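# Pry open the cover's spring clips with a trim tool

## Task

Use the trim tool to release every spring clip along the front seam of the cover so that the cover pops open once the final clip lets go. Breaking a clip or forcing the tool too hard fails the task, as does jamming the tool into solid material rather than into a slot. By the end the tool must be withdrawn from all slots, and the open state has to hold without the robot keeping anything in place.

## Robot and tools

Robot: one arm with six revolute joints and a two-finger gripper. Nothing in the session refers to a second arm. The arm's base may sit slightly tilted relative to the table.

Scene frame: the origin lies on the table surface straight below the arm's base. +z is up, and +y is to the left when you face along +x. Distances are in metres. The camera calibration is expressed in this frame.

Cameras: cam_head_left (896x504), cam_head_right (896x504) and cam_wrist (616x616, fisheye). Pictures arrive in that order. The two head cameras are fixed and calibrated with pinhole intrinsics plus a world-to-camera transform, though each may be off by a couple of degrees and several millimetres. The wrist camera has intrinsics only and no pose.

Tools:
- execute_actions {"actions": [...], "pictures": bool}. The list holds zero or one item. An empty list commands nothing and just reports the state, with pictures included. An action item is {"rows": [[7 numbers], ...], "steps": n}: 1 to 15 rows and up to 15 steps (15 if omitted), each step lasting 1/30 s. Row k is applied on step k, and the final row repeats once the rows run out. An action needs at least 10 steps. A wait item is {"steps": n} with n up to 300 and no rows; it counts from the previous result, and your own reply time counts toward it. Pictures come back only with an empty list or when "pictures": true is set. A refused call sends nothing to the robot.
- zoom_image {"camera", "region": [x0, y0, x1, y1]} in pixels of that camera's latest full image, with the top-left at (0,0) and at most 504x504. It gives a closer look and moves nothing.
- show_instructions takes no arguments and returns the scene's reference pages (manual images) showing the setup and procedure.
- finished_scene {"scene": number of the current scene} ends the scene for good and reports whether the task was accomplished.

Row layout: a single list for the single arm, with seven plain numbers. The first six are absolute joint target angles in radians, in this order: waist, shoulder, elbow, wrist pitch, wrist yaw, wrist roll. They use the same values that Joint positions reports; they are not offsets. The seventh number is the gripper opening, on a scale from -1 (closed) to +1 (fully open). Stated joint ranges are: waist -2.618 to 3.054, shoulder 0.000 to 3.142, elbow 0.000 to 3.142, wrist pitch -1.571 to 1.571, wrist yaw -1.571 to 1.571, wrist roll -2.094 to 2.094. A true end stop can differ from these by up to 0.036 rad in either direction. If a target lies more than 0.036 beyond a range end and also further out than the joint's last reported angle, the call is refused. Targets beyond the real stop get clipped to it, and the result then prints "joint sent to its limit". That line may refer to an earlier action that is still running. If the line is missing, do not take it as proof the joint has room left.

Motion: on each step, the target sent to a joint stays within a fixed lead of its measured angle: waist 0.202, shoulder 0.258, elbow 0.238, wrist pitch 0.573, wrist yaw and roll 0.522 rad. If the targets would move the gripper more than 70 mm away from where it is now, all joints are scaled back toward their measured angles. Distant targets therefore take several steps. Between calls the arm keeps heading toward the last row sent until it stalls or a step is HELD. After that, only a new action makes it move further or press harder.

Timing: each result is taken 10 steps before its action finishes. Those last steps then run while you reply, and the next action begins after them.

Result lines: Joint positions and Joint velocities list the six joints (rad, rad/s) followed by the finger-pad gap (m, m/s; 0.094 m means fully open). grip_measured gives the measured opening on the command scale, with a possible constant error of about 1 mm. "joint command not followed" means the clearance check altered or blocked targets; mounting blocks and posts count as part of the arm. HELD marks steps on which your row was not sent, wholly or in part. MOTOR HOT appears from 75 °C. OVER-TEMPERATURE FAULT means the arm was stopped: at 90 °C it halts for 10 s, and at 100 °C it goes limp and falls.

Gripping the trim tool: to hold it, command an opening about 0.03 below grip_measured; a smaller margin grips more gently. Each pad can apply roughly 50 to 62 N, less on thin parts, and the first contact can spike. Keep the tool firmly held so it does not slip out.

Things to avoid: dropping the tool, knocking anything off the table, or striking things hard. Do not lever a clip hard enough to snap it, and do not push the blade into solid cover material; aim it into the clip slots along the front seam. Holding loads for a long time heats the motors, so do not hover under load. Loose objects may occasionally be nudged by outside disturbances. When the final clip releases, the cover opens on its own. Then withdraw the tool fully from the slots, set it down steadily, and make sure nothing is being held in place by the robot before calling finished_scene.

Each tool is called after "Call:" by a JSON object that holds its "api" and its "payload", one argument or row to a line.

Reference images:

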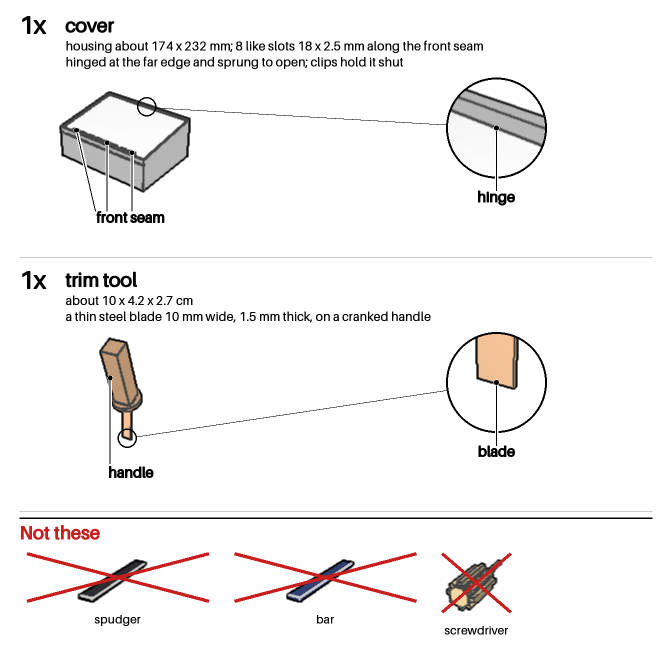

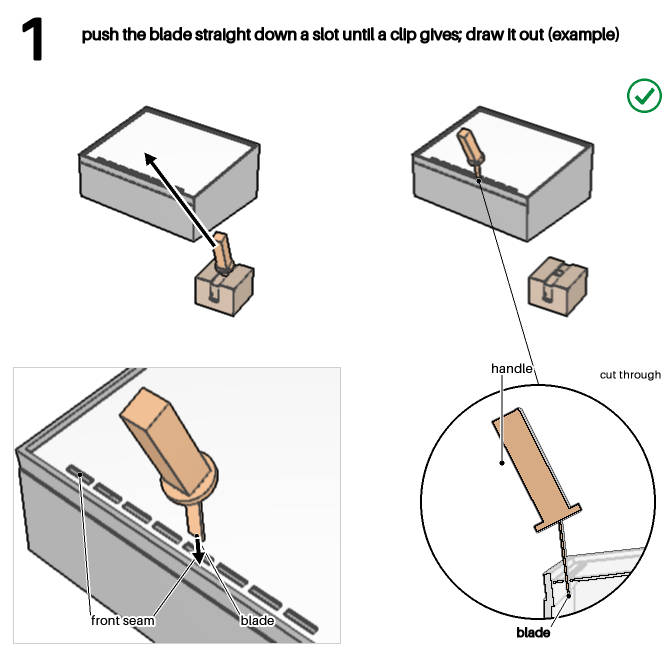

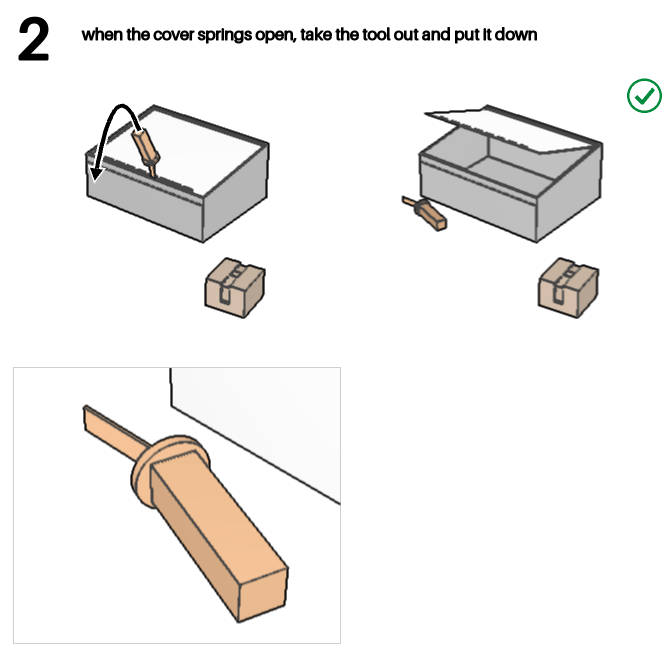

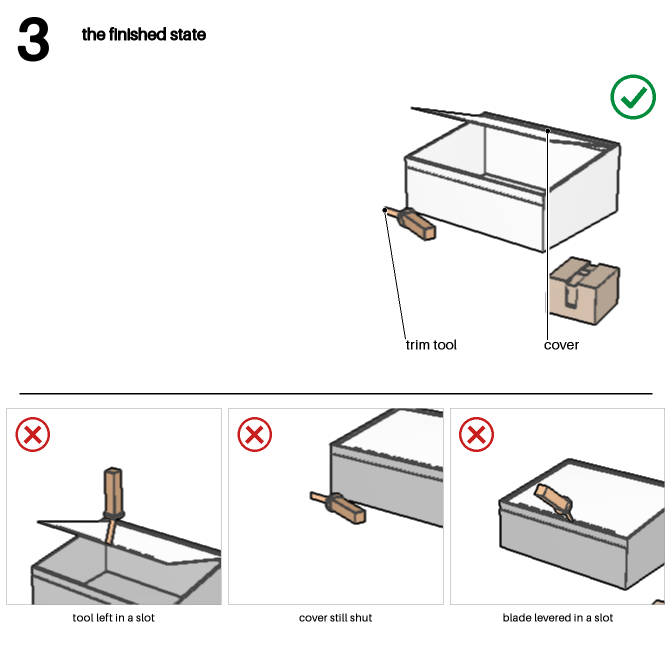

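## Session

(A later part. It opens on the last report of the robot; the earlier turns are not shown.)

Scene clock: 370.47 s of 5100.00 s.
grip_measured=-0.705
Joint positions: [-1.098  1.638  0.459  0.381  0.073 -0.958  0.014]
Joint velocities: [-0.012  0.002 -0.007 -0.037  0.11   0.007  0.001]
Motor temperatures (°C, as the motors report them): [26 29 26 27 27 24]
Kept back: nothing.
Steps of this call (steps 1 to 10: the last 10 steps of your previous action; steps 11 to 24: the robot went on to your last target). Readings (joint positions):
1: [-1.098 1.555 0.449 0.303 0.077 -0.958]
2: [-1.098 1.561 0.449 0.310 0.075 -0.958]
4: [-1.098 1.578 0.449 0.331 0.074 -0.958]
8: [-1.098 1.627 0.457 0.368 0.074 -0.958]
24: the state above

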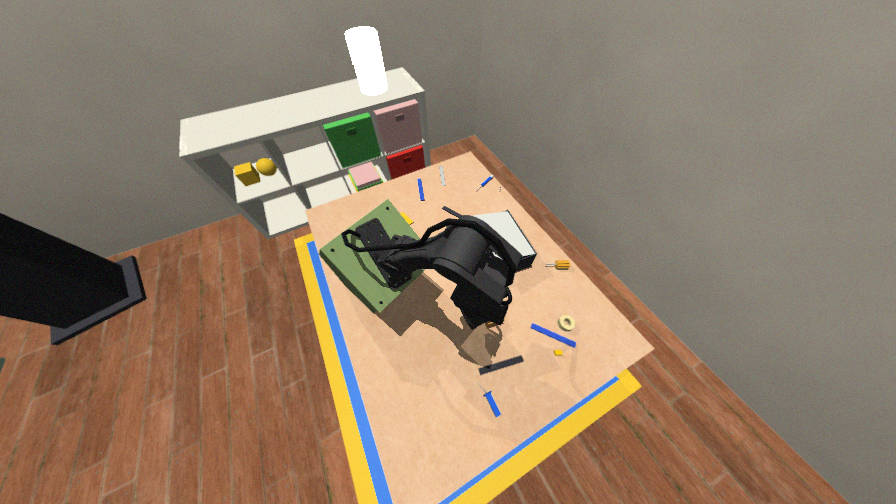

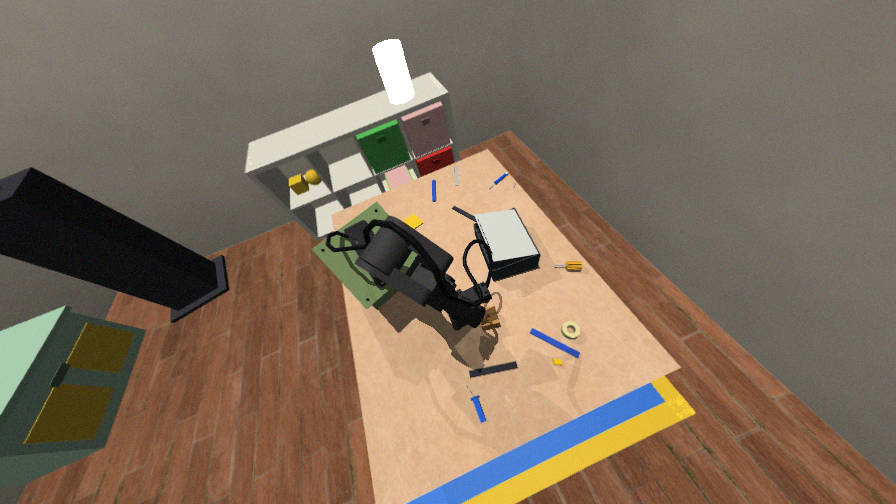

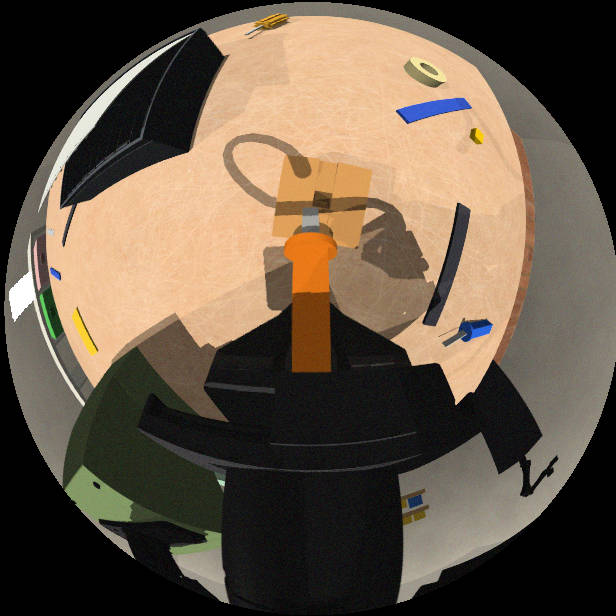

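Call:
{"api": "execute_actions", "payload": {
  "actions": [
    {"rows":[[-1.098,1.62,0.459,0.37,0.075,-0.958,-0.75],[-1.098,1.61,0.459,0.36,0.075,-0.958,-0.75],[-1.098,1.60,0.459,0.35,0.075,-0.958,-0.75],[-1.098,1.59,0.459,0.34,0.075,-0.958,-0.75],[-1.098,1.58,0.459,0.33,0.075,-0.958,-0.75],[-1.098,1.57,0.459,0.32,0.075,-0.958,-0.75],[-1.098,1.56,0.459,0.31,0.075,-0.958,-0.75],[-1.098,1.55,0.459,0.30,0.075,-0.958,-0.75],[-1.098,1.54,0.459,0.29,0.075,-0.958,-0.75],[-1.098,1.535,0.459,0.285,0.075,-0.958,-0.75]],"steps":12}
  ]
}}

Call:
{"api": "execute_actions", "payload": {
  "actions": [
    {"steps":22}
  ],
  "pictures": true
}}

Call:
{"api": "zoom_image", "payload": {
  "camera": "cam_head_right",
  "region": [420, 260, 580, 380]
}}

Call:
{"api": "zoom_image", "payload": {
  "camera": "cam_head_left",
  "region": [420, 260, 580, 380]
}}

Scene clock: 371.47 s of 5100.00 s.
grip_measured=-0.705
Joint positions: [-1.098  1.634  0.459  0.379  0.07  -0.958  0.014]
Joint velocities: [ 0.002 -0.139  0.007 -0.11  -0.007 -0.007 -0.001]
Motor temperatures (°C, as the motors report them): [26 29 26 27 27 24]
Steps of this call (steps 1 to 15: the robot went on to your last target; steps 16 to 28: nothing new was sent; steps 29 to 30: the first 2 steps of this action). Readings (joint positions):
29: [-1.098 1.637 0.459 0.381 0.072 -0.958]
30: the state above

Scene clock: 372.20 s of 5100.00 s.
grip_measured=-0.705
Joint positions: [-1.098  1.548  0.459  0.305  0.071 -0.958  0.014]
Joint velocities: [-0.012 -0.002  0.002 -0.007  0.022 -0.037  0.001]
Motor temperatures (°C, as the motors report them): [26 29 26 27 27 24]
Kept back: nothing.
Steps of this call (steps 1 to 10: the last 10 steps of your previous action; steps 11 to 22: the robot went on to your last target). Readings (joint positions):
1: [-1.098 1.628 0.459 0.376 0.070 -0.958]
2: [-1.098 1.621 0.459 0.373 0.071 -0.958]
4: [-1.098 1.603 0.459 0.362 0.071 -0.958]
8: [-1.098 1.562 0.459 0.335 0.071 -0.958]
22: the state above

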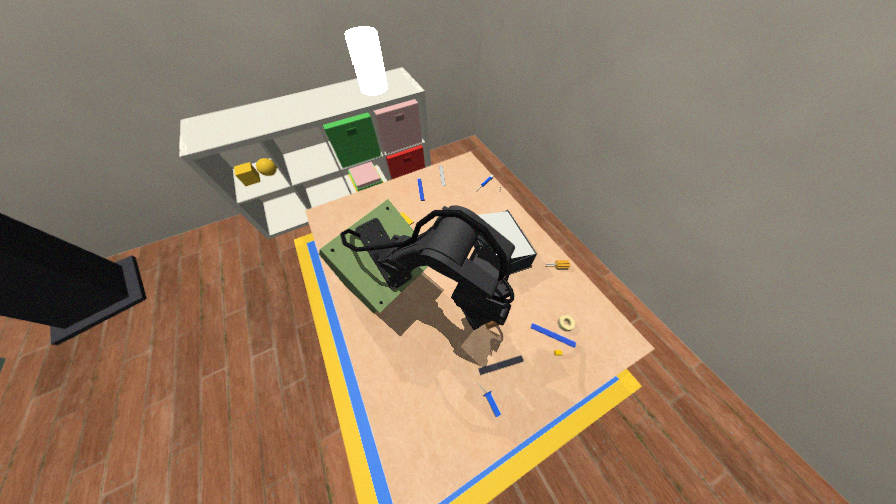

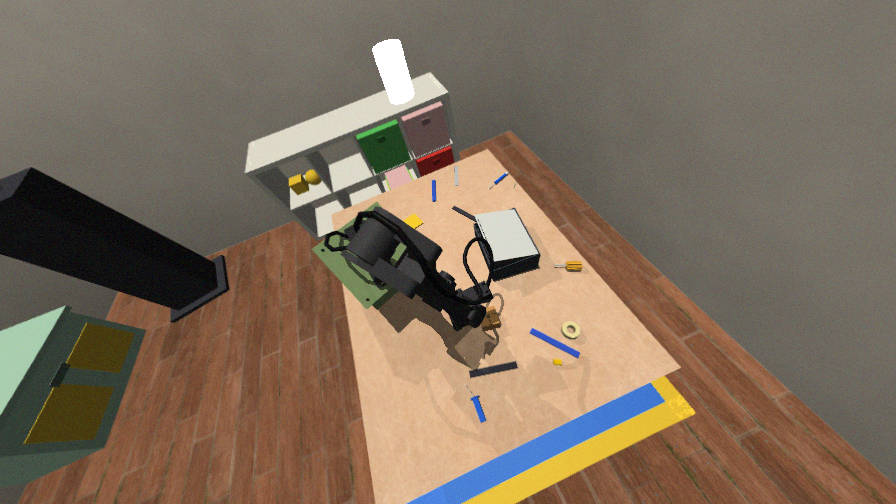

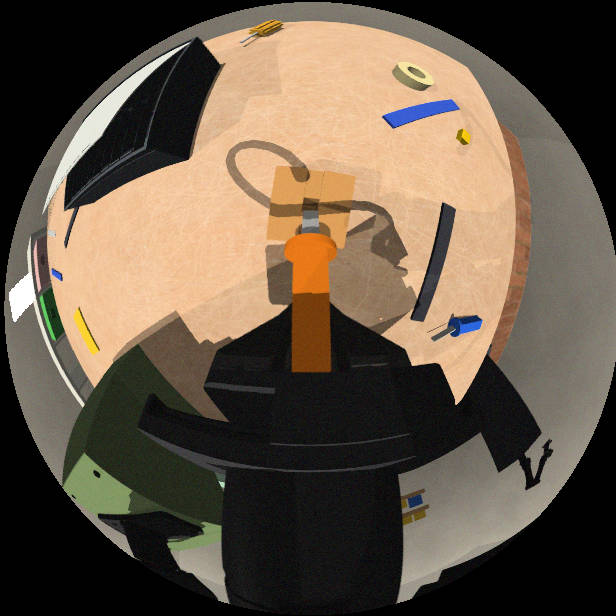

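Region (420, 260, 580, 380) of cam_head_right's 896x504 image, scaled by 3.150, with more detail than that image has; it fills the top 378 rows of this view, and the rest is white.

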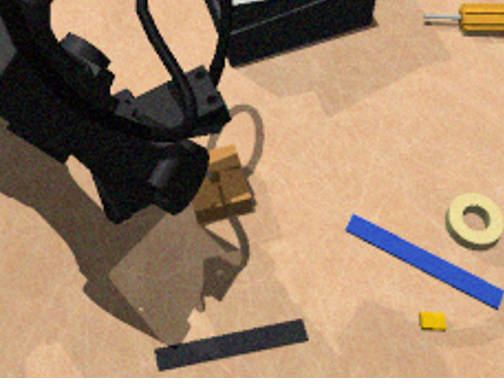

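Region (420, 260, 580, 380) of cam_head_left's 896x504 image, scaled by 3.150, with more detail than that image has; it fills the top 378 rows of this view, and the rest is white.

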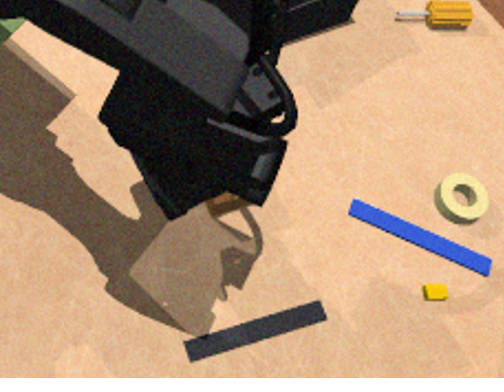

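Call:
{"api": "zoom_image", "payload": {
  "camera": "cam_wrist",
  "region": [260, 160, 370, 260]
}}

Region (260, 160, 370, 260) of cam_wrist's 616x616 image, scaled by 4.582, with more detail than that image has; it fills the top 458 rows of this view, and the rest is white.

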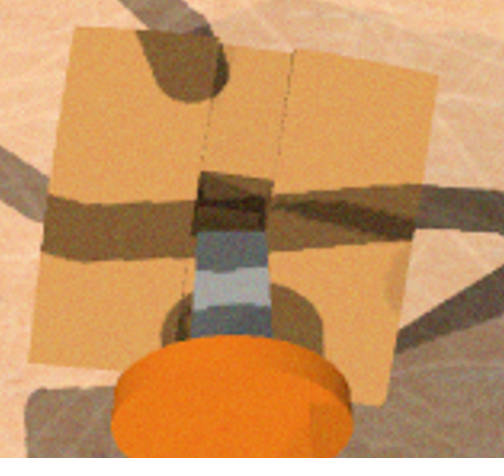

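Call:
{"api": "execute_actions", "payload": {
  "actions": [
    {"rows":[[-1.098,1.575,0.459,0.318,0.072,-0.958,-0.75],[-1.098,1.580,0.459,0.326,0.072,-0.958,-0.75],[-1.098,1.585,0.459,0.334,0.072,-0.958,-0.75],[-1.098,1.590,0.459,0.342,0.072,-0.958,-0.75],[-1.098,1.595,0.459,0.350,0.072,-0.958,-0.75],[-1.098,1.600,0.459,0.358,0.072,-0.958,-0.75],[-1.098,1.605,0.459,0.366,0.072,-0.958,-0.75],[-1.098,1.610,0.459,0.374,0.072,-0.958,-0.75],[-1.098,1.614,0.459,0.380,0.072,-0.958,-0.75],[-1.098,1.617,0.459,0.385,0.072,-0.958,-0.75]],"steps":12}
  ]
}}

Call:
{"api": "execute_actions", "payload": {
  "actions": [
    {"steps":24}
  ],
  "pictures": true
}}

Call:
{"api": "zoom_image", "payload": {
  "camera": "cam_wrist",
  "region": [260, 160, 370, 260]
}}

Scene clock: 377.77 s of 5100.00 s.
grip_measured=-0.705
Joint positions: [-1.098  1.551  0.459  0.308  0.071 -0.958  0.014]
Joint velocities: [-0.007  0.12   0.007  0.022 -0.007  0.051 -0.   ]
Motor temperatures (°C, as the motors report them): [25 29 26 27 27 24]
Steps of this call (steps 1 to 15: the robot went on to your last target; steps 16 to 90: nothing new was sent; then 2.50 s passed at rest; steps 91 to 92: the first 2 steps of this action). Readings (joint positions):
91: [-1.098 1.548 0.459 0.305 0.071 -0.958]
92: the state above

Scene clock: 378.57 s of 5100.00 s.
grip_measured=-0.705
Joint positions: [-1.098  1.6    0.459  0.373  0.071 -0.958  0.014]
Joint velocities: [-0.012  0.012  0.002  0.066 -0.051  0.007 -0.   ]
Motor temperatures (°C, as the motors report them): [25 29 26 27 27 24]
Kept back: nothing.
Steps of this call (steps 1 to 10: the last 10 steps of your previous action; steps 11 to 24: the robot went on to your last target). Readings (joint positions):
1: [-1.098 1.556 0.459 0.311 0.071 -0.958]
2: [-1.098 1.561 0.459 0.315 0.071 -0.958]
4: [-1.098 1.573 0.459 0.324 0.071 -0.958]
8: [-1.098 1.593 0.459 0.348 0.071 -0.958]
24: the state above

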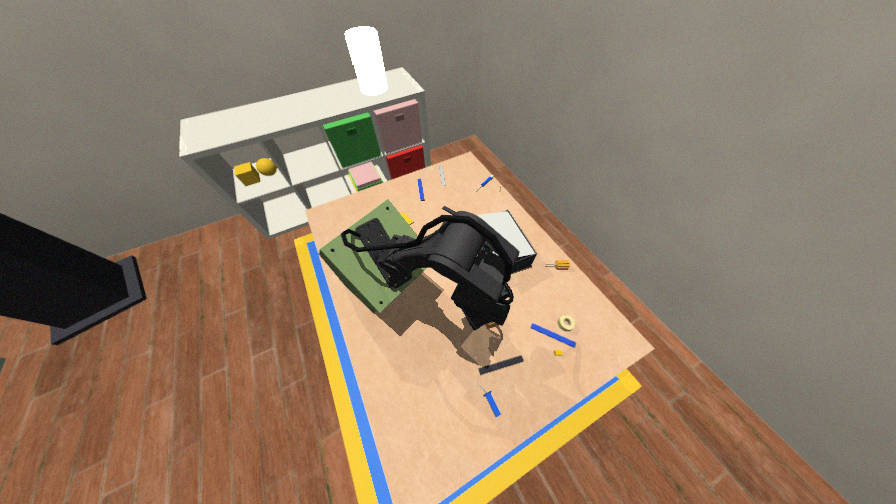

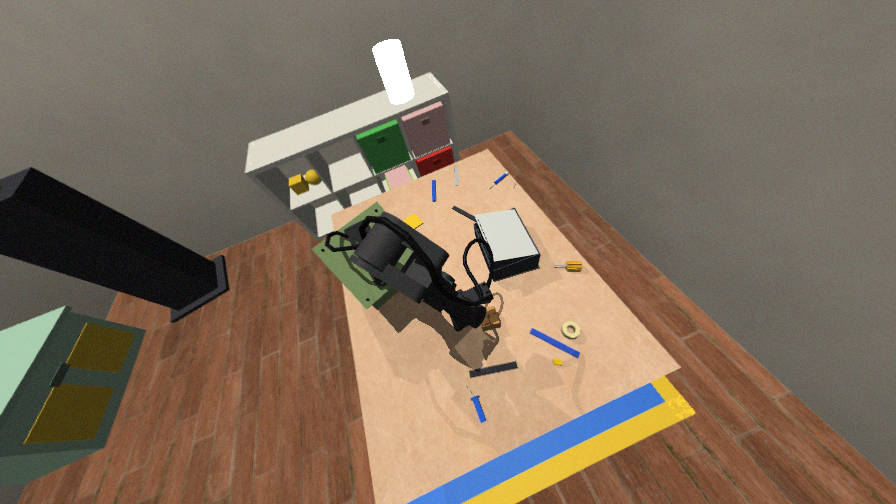

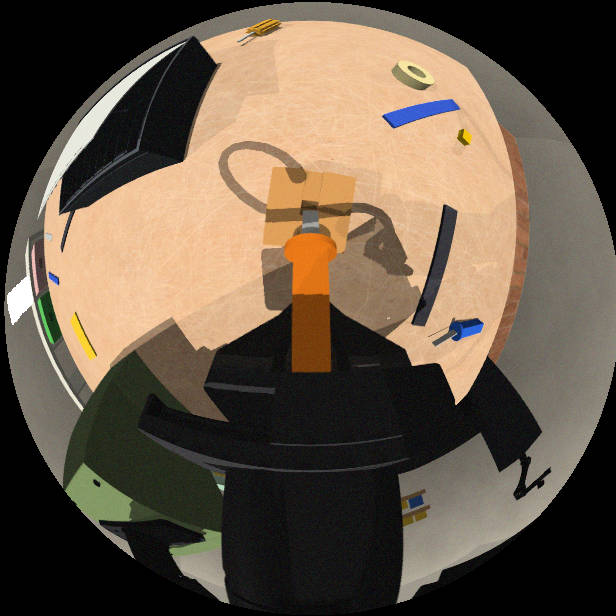

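Region (260, 160, 370, 260) of cam_wrist's 616x616 image, scaled by 4.582, with more detail than that image has; it fills the top 458 rows of this view, and the rest is white.

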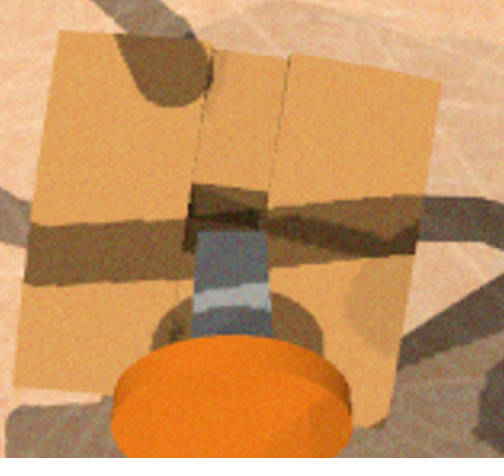

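Call:
{"api": "execute_actions", "payload": {
  "actions": []
}}

Scene clock: 380.20 s of 5100.00 s.
grip_measured=-0.705
Joint positions: [-1.098  1.6    0.459  0.374  0.071 -0.958  0.014]
Joint velocities: [-0.012  0.007 -0.002  0.037  0.007 -0.022 -0.   ]
Motor temperatures (°C, as the motors report them): [25 29 26 27 27 24]
Kept back: nothing.
Steps of this call (steps 1 to 15: the robot went on to your last target; steps 16 to 49: nothing new was sent). Readings (joint positions):
1: [-1.098 1.600 0.459 0.373 0.071 -0.958]
2: [-1.098 1.600 0.459 0.374 0.071 -0.958]
4: [-1.098 1.600 0.459 0.374 0.071 -0.958]
8: [-1.098 1.600 0.459 0.374 0.071 -0.958]
49: the state above
The arm was judged still, so your last target was given up. Only a new action makes it travel on or press farther. Fingers that are still opening or closing keep moving.

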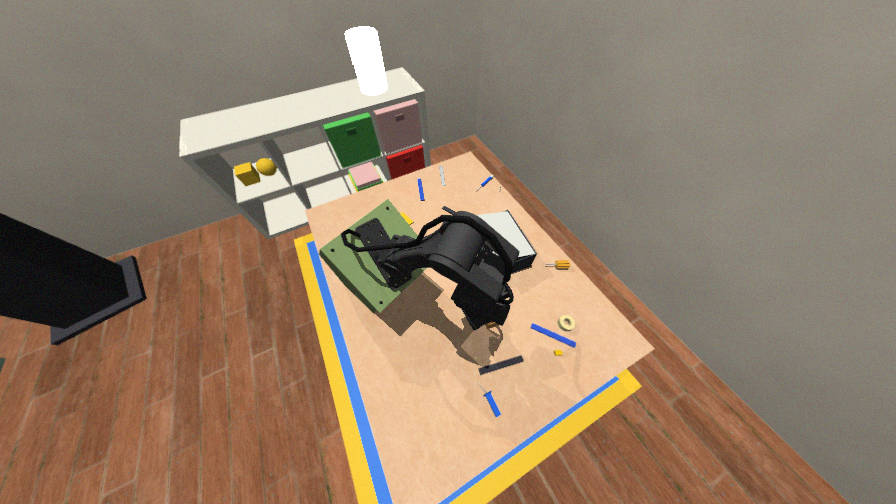

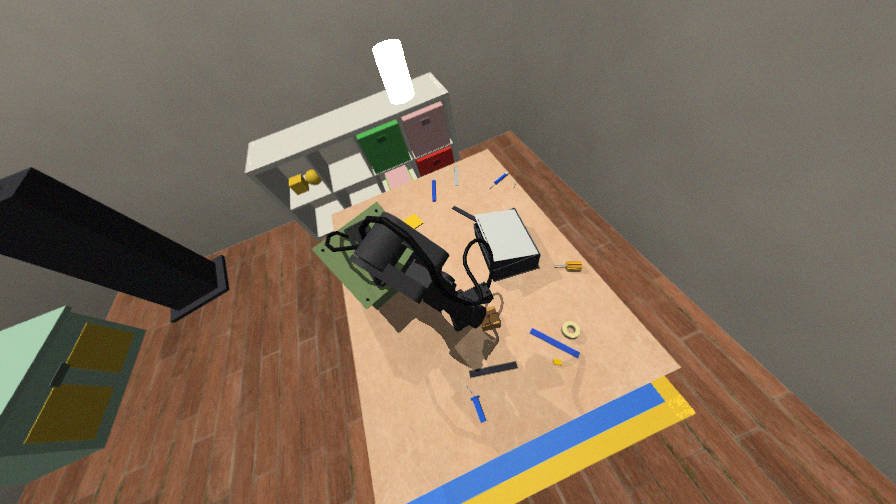

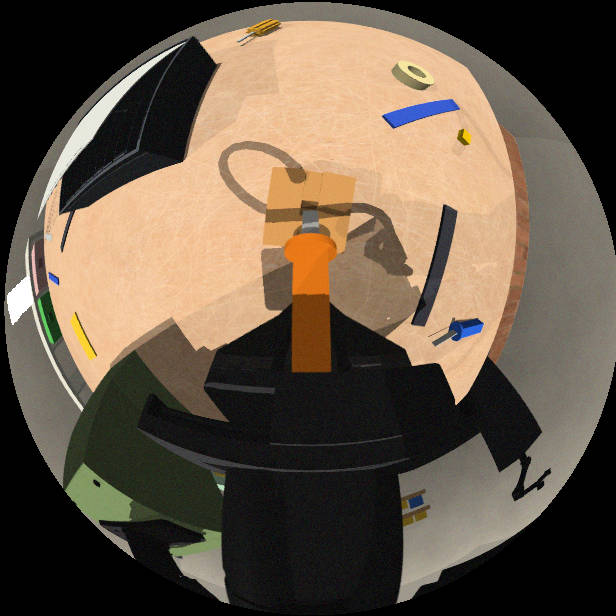

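Call:
{"api": "execute_actions", "payload": {
  "actions": [
    {"rows": [[-1.098,1.64,0.459,0.42,0.065,-0.958,-0.75],[-1.098,1.66,0.459,0.44,0.065,-0.958,-0.75],[-1.098,1.675,0.459,0.46,0.065,-0.958,-0.75]], "steps": 15}
  ]
}}

Call:
{"api": "execute_actions", "payload": {
  "actions": [
    {"steps": 22}
  ],
  "pictures": true
}}

Call:
{"api": "zoom_image", "payload": {
  "camera": "cam_wrist",
  "region": [260, 160, 370, 260]
}}

Scene clock: 380.73 s of 5100.00 s.
grip_measured=-0.705
Joint positions: [-1.098  1.65   0.459  0.422  0.071 -0.958  0.014]
Joint velocities: [-0.002  0.266 -0.002  0.125  0.007 -0.022  0.   ]
Motor temperatures (°C, as the motors report them): [25 29 26 27 27 24]
Steps of this call (steps 1 to 11: nothing new was sent; steps 12 to 16: the first 5 steps of this action). Readings (joint positions):
12: [-1.098 1.603 0.459 0.379 0.071 -0.958]
13: [-1.098 1.612 0.459 0.391 0.071 -0.958]
15: [-1.098 1.639 0.459 0.416 0.071 -0.958]
16: the state above

Scene clock: 381.47 s of 5100.00 s.
grip_measured=-0.705
Joint positions: [-1.098  1.659  0.459  0.442  0.071 -0.958  0.014]
Joint velocities: [-0.002 -0.002 -0.012  0.007  0.022 -0.022  0.001]
Motor temperatures (°C, as the motors report them): [25 29 26 27 27 24]
Kept back: nothing.
Steps of this call (steps 1 to 10: the last 10 steps of your previous action; steps 11 to 22: the robot went on to your last target). Readings (joint positions):
1: [-1.098 1.656 0.459 0.426 0.071 -0.958]
2: [-1.098 1.659 0.459 0.429 0.071 -0.958]
4: [-1.098 1.659 0.459 0.435 0.071 -0.958]
8: [-1.098 1.659 0.459 0.441 0.071 -0.958]
22: the state above

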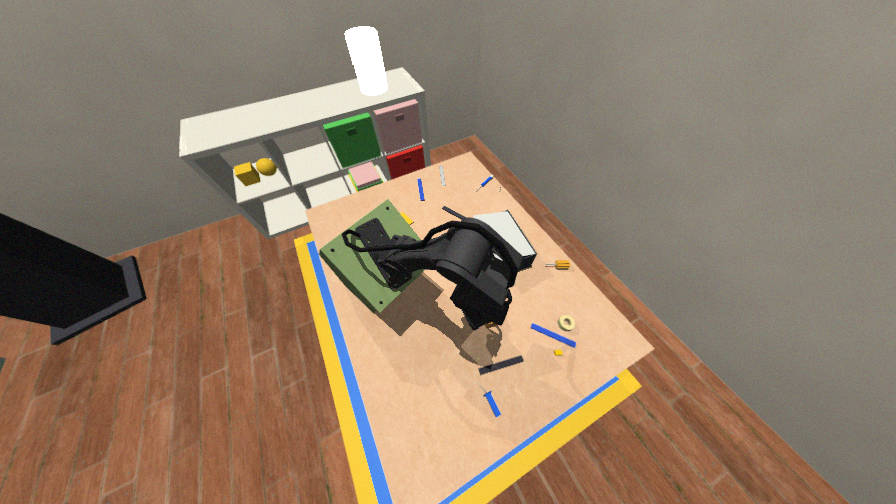

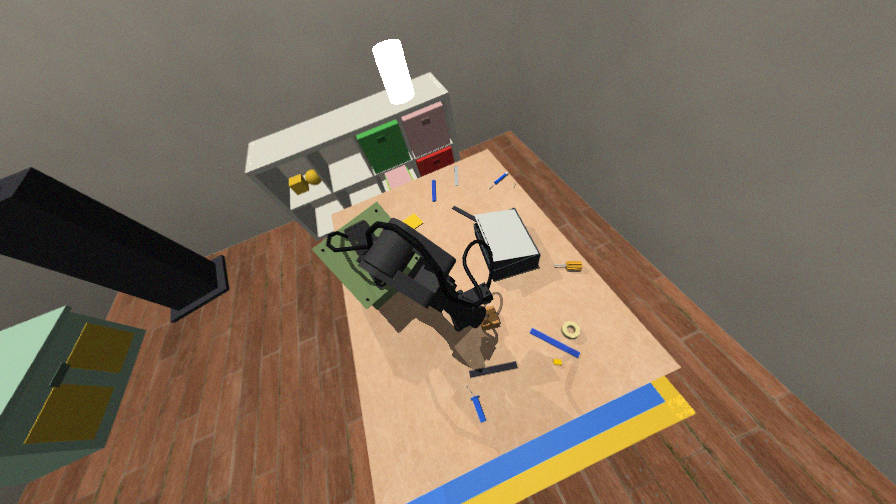

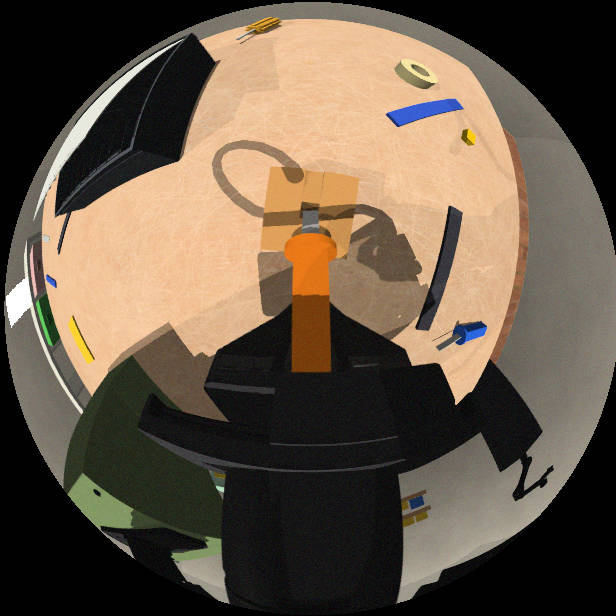

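Region (260, 160, 370, 260) of cam_wrist's 616x616 image, scaled by 4.582, with more detail than that image has; it fills the top 458 rows of this view, and the rest is white.

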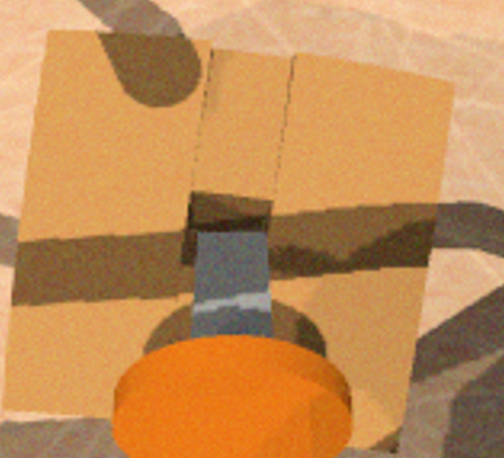

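Call:
{"api": "execute_actions", "payload": {
  "actions": [
    {"rows": [[-1.098,1.69,0.459,0.48,0.065,-0.958,-0.75],[-1.098,1.71,0.459,0.50,0.065,-0.958,-0.75],[-1.098,1.73,0.459,0.525,0.065,-0.958,-0.75]], "steps": 15}
  ]
}}

Call:
{"api": "execute_actions", "payload": {
  "actions": [
    {"steps": 22}
  ],
  "pictures": true
}}

Call:
{"api": "zoom_image", "payload": {
  "camera": "cam_wrist",
  "region": [260, 160, 370, 260]
}}

Scene clock: 382.20 s of 5100.00 s.
grip_measured=-0.705
Joint positions: [-1.098  1.703  0.459  0.488  0.071 -0.958  0.014]
Joint velocities: [-0.022  0.237  0.007  0.168 -0.022 -0.051  0.001]
Motor temperatures (°C, as the motors report them): [25 29 26 27 27 24]
Steps of this call (steps 1 to 15: the robot went on to your last target; steps 16 to 17: nothing new was sent; steps 18 to 22: the first 5 steps of this action). Readings (joint positions):
18: [-1.098 1.661 0.459 0.445 0.071 -0.958]
19: [-1.098 1.668 0.459 0.454 0.071 -0.958]
21: [-1.098 1.693 0.459 0.480 0.071 -0.958]
22: the state above

Scene clock: 382.93 s of 5100.00 s.
grip_measured=-0.705
Joint positions: [-1.098  1.714  0.459  0.509  0.071 -0.958  0.014]
Joint velocities: [-0.002 -0.002 -0.002  0.066 -0.022 -0.007 -0.   ]
Motor temperatures (°C, as the motors report them): [25 29 26 27 27 24]
Kept back: nothing.
Steps of this call (steps 1 to 10: the last 10 steps of your previous action; steps 11 to 22: the robot went on to your last target). Readings (joint positions):
1: [-1.098 1.709 0.459 0.493 0.071 -0.958]
2: [-1.098 1.712 0.459 0.496 0.071 -0.958]
4: [-1.098 1.714 0.459 0.500 0.071 -0.958]
8: [-1.098 1.714 0.459 0.506 0.071 -0.958]
22: the state above

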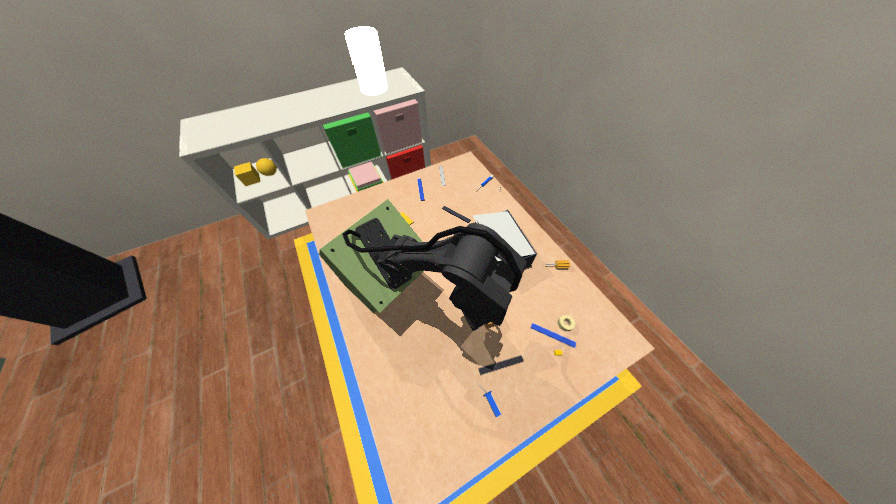

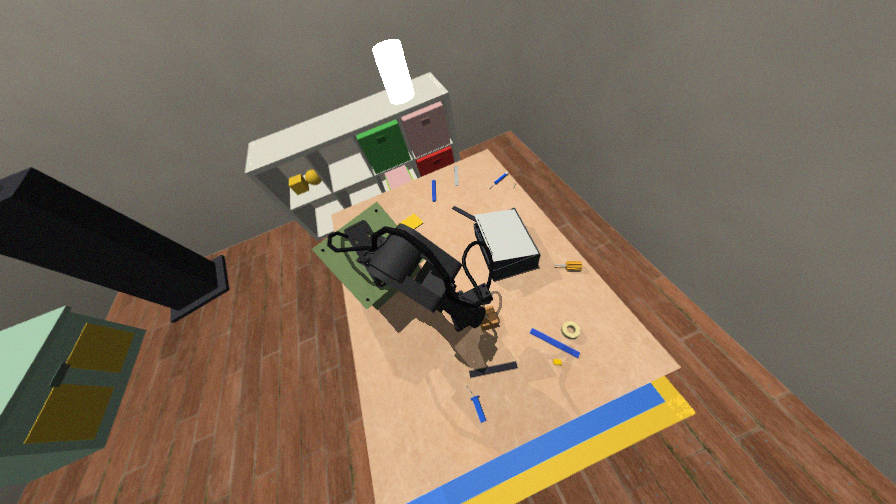

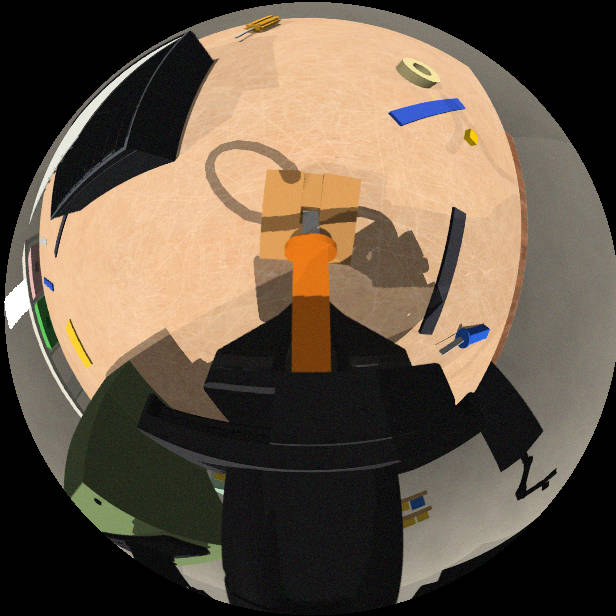

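Region (260, 160, 370, 260) of cam_wrist's 616x616 image, scaled by 4.582, with more detail than that image has; it fills the top 458 rows of this view, and the rest is white.

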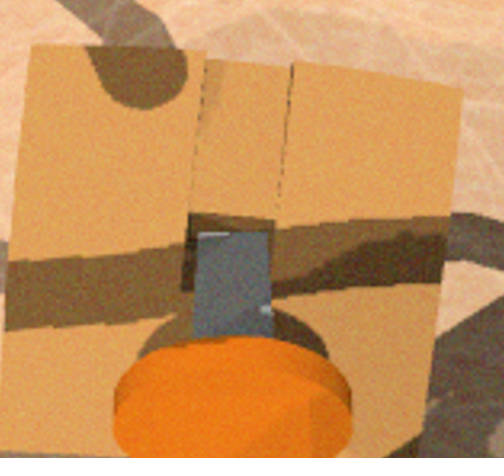

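Call:
{"api": "execute_actions", "payload": {
  "actions": [
    {"rows": [[-1.098,1.745,0.459,0.53,0.065,-0.958,-0.75],[-1.098,1.765,0.459,0.55,0.065,-0.958,-0.75],[-1.098,1.78,0.459,0.575,0.065,-0.958,-0.75]], "steps": 15}
  ]
}}

Call:
{"api": "execute_actions", "payload": {
  "actions": [
    {"steps": 22}
  ],
  "pictures": true
}}

Call:
{"api": "zoom_image", "payload": {
  "camera": "cam_wrist",
  "region": [260, 160, 370, 260]
}}

Scene clock: 383.63 s of 5100.00 s.
grip_measured=-0.705
Joint positions: [-1.098  1.747  0.459  0.547  0.067 -0.958  0.014]
Joint velocities: [ 0.002  0.095 -0.002  0.183 -0.051 -0.051 -0.001]
Motor temperatures (°C, as the motors report them): [25 29 26 27 27 24]
Steps of this call (steps 1 to 15: the robot went on to your last target; step 16: nothing new was sent; steps 17 to 21: the first 5 steps of this action). Readings (joint positions):
17: [-1.098 1.716 0.459 0.510 0.071 -0.958]
18: [-1.098 1.722 0.459 0.517 0.071 -0.958]
20: [-1.098 1.742 0.459 0.539 0.070 -0.958]
21: the state above

Scene clock: 384.37 s of 5100.00 s.
grip_measured=-0.705
Joint positions: [-1.098  1.751  0.459  0.564  0.059 -0.958  0.014]
Joint velocities: [-0.002  0.002 -0.017 -0.022 -0.022  0.022  0.001]
Motor temperatures (°C, as the motors report them): [25 29 26 27 27 24]
Kept back: nothing.
Steps of this call (steps 1 to 10: the last 10 steps of your previous action; steps 11 to 22: the robot went on to your last target). Readings (joint positions):
1: [-1.098 1.748 0.459 0.553 0.064 -0.958]
2: [-1.098 1.748 0.459 0.555 0.062 -0.958]
4: [-1.098 1.750 0.459 0.559 0.061 -0.958]
8: [-1.098 1.751 0.459 0.563 0.060 -0.958]
22: the state above

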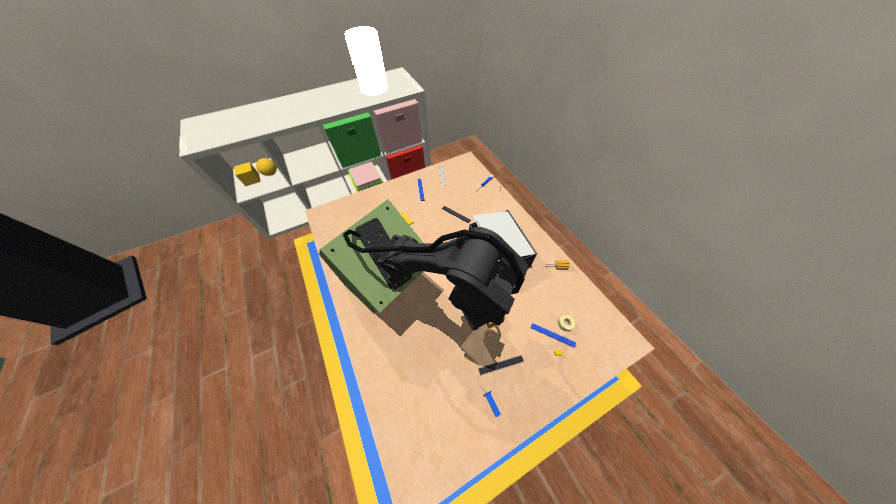

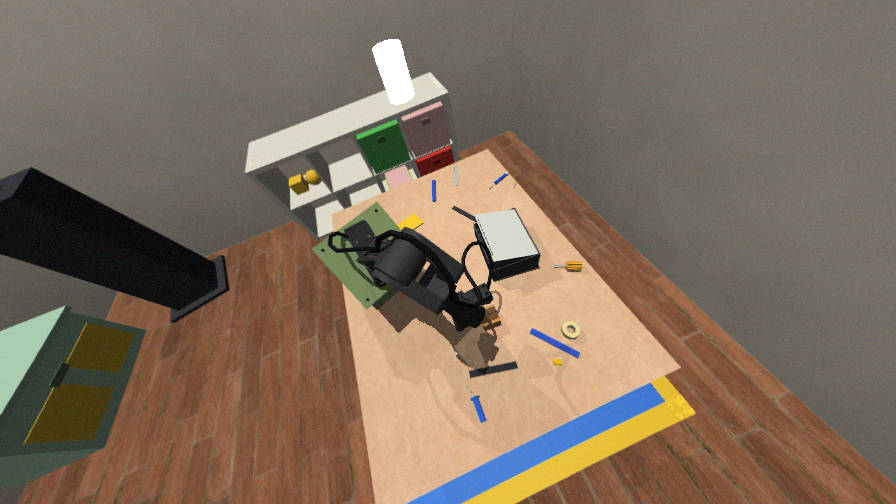

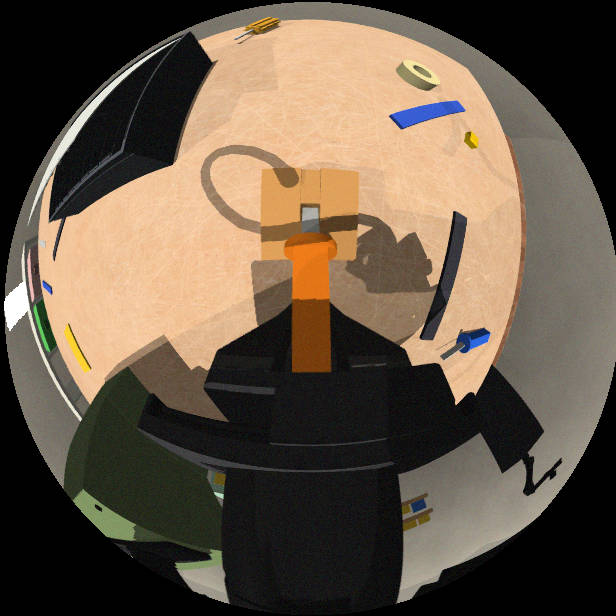

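Region (260, 160, 370, 260) of cam_wrist's 616x616 image, scaled by 4.582, with more detail than that image has; it fills the top 458 rows of this view, and the rest is white.

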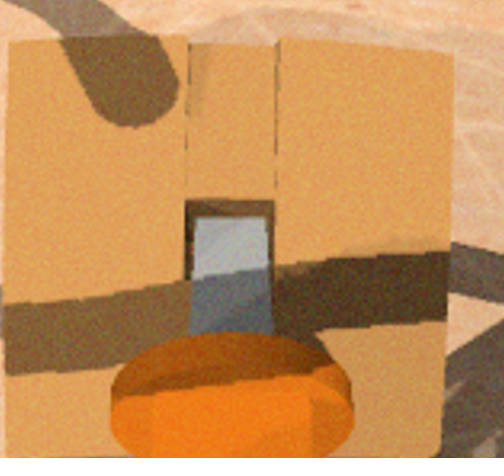

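Call:
{"api": "execute_actions", "payload": {
  "actions": [
    {"rows": [[-1.098,1.751,0.459,0.564,0.06,-0.958,-0.5],[-1.098,1.751,0.459,0.564,0.06,-0.958,-0.2],[-1.098,1.751,0.459,0.564,0.06,-0.958,0.3]], "steps": 15}
  ]
}}

Call:
{"api": "execute_actions", "payload": {
  "actions": [
    {"steps": 25}
  ],
  "pictures": true
}}

Scene clock: 384.93 s of 5100.00 s.
grip_measured=+0.270
Joint positions: [-1.098  1.751  0.459  0.564  0.059 -0.958  0.06 ]
Joint velocities: [ 0.007 -0.002 -0.017 -0.007 -0.051 -0.007  0.056]
Motor temperatures (°C, as the motors report them): [25 29 26 27 27 24]
Steps of this call (steps 1 to 12: the robot went on to your last target; steps 13 to 17: the first 5 steps of this action). Readings (joint positions):
13: [-1.098 1.751 0.459 0.564 0.059 -0.958]
14: [-1.098 1.751 0.459 0.564 0.059 -0.958]
16: [-1.098 1.751 0.459 0.564 0.059 -0.958]
17: the state above

Scene clock: 385.77 s of 5100.00 s.
grip_measured=+0.298
Joint positions: [-1.098  1.751  0.459  0.564  0.059 -0.958  0.061]
Joint velocities: [-0.012  0.002  0.002 -0.11  -0.037 -0.037  0.   ]
Motor temperatures (°C, as the motors report them): [25 29 26 27 27 24]
Kept back: nothing.
Steps of this call (steps 1 to 10: the last 10 steps of your previous action; steps 11 to 15: the robot went on to your last target; steps 16 to 25: nothing new was sent). Readings (joint positions):
1: [-1.098 1.751 0.459 0.564 0.059 -0.958]
2: [-1.098 1.751 0.459 0.564 0.059 -0.958]
4: [-1.098 1.751 0.459 0.564 0.059 -0.958]
8: [-1.098 1.751 0.459 0.564 0.059 -0.958]
25: the state above
The arm was judged still, so your last target was given up. Only a new action makes it travel on or press farther. Fingers that are still opening or closing keep moving.

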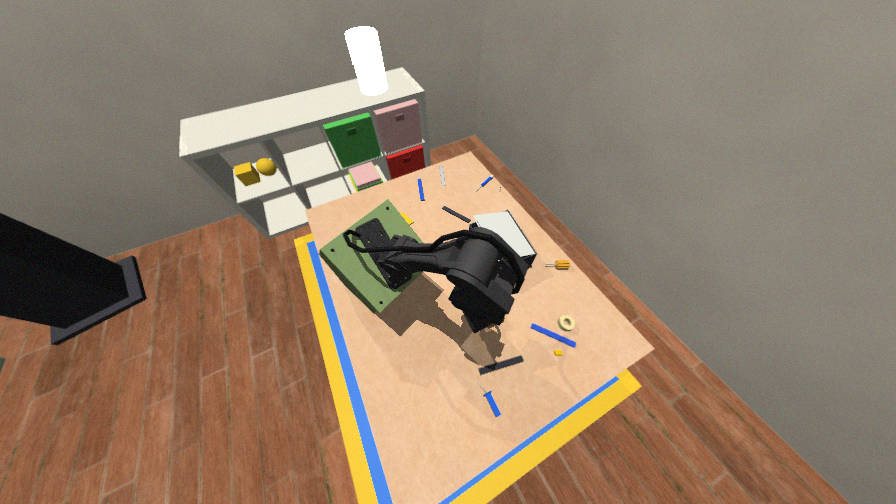

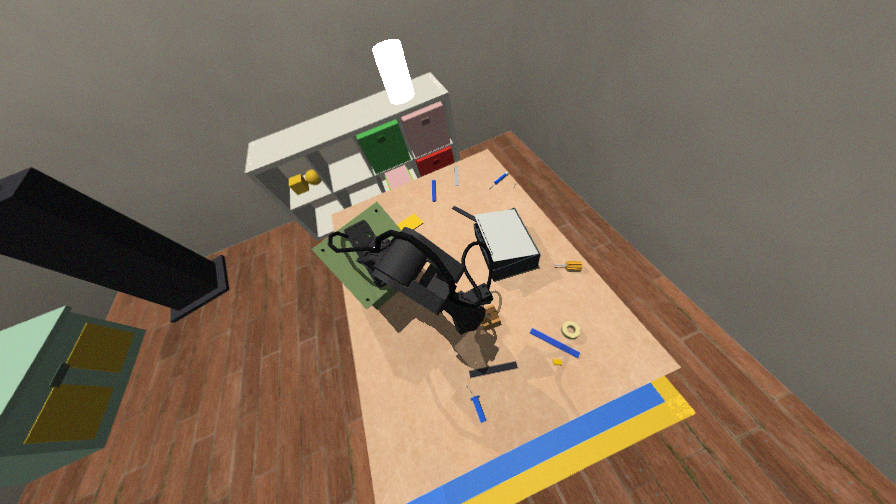

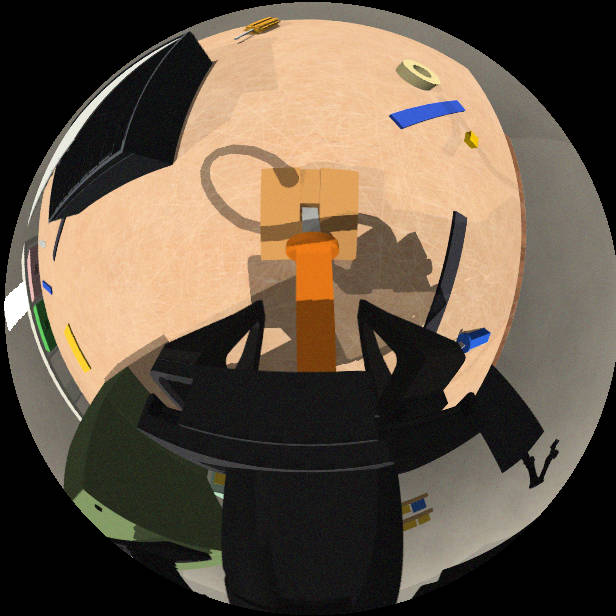

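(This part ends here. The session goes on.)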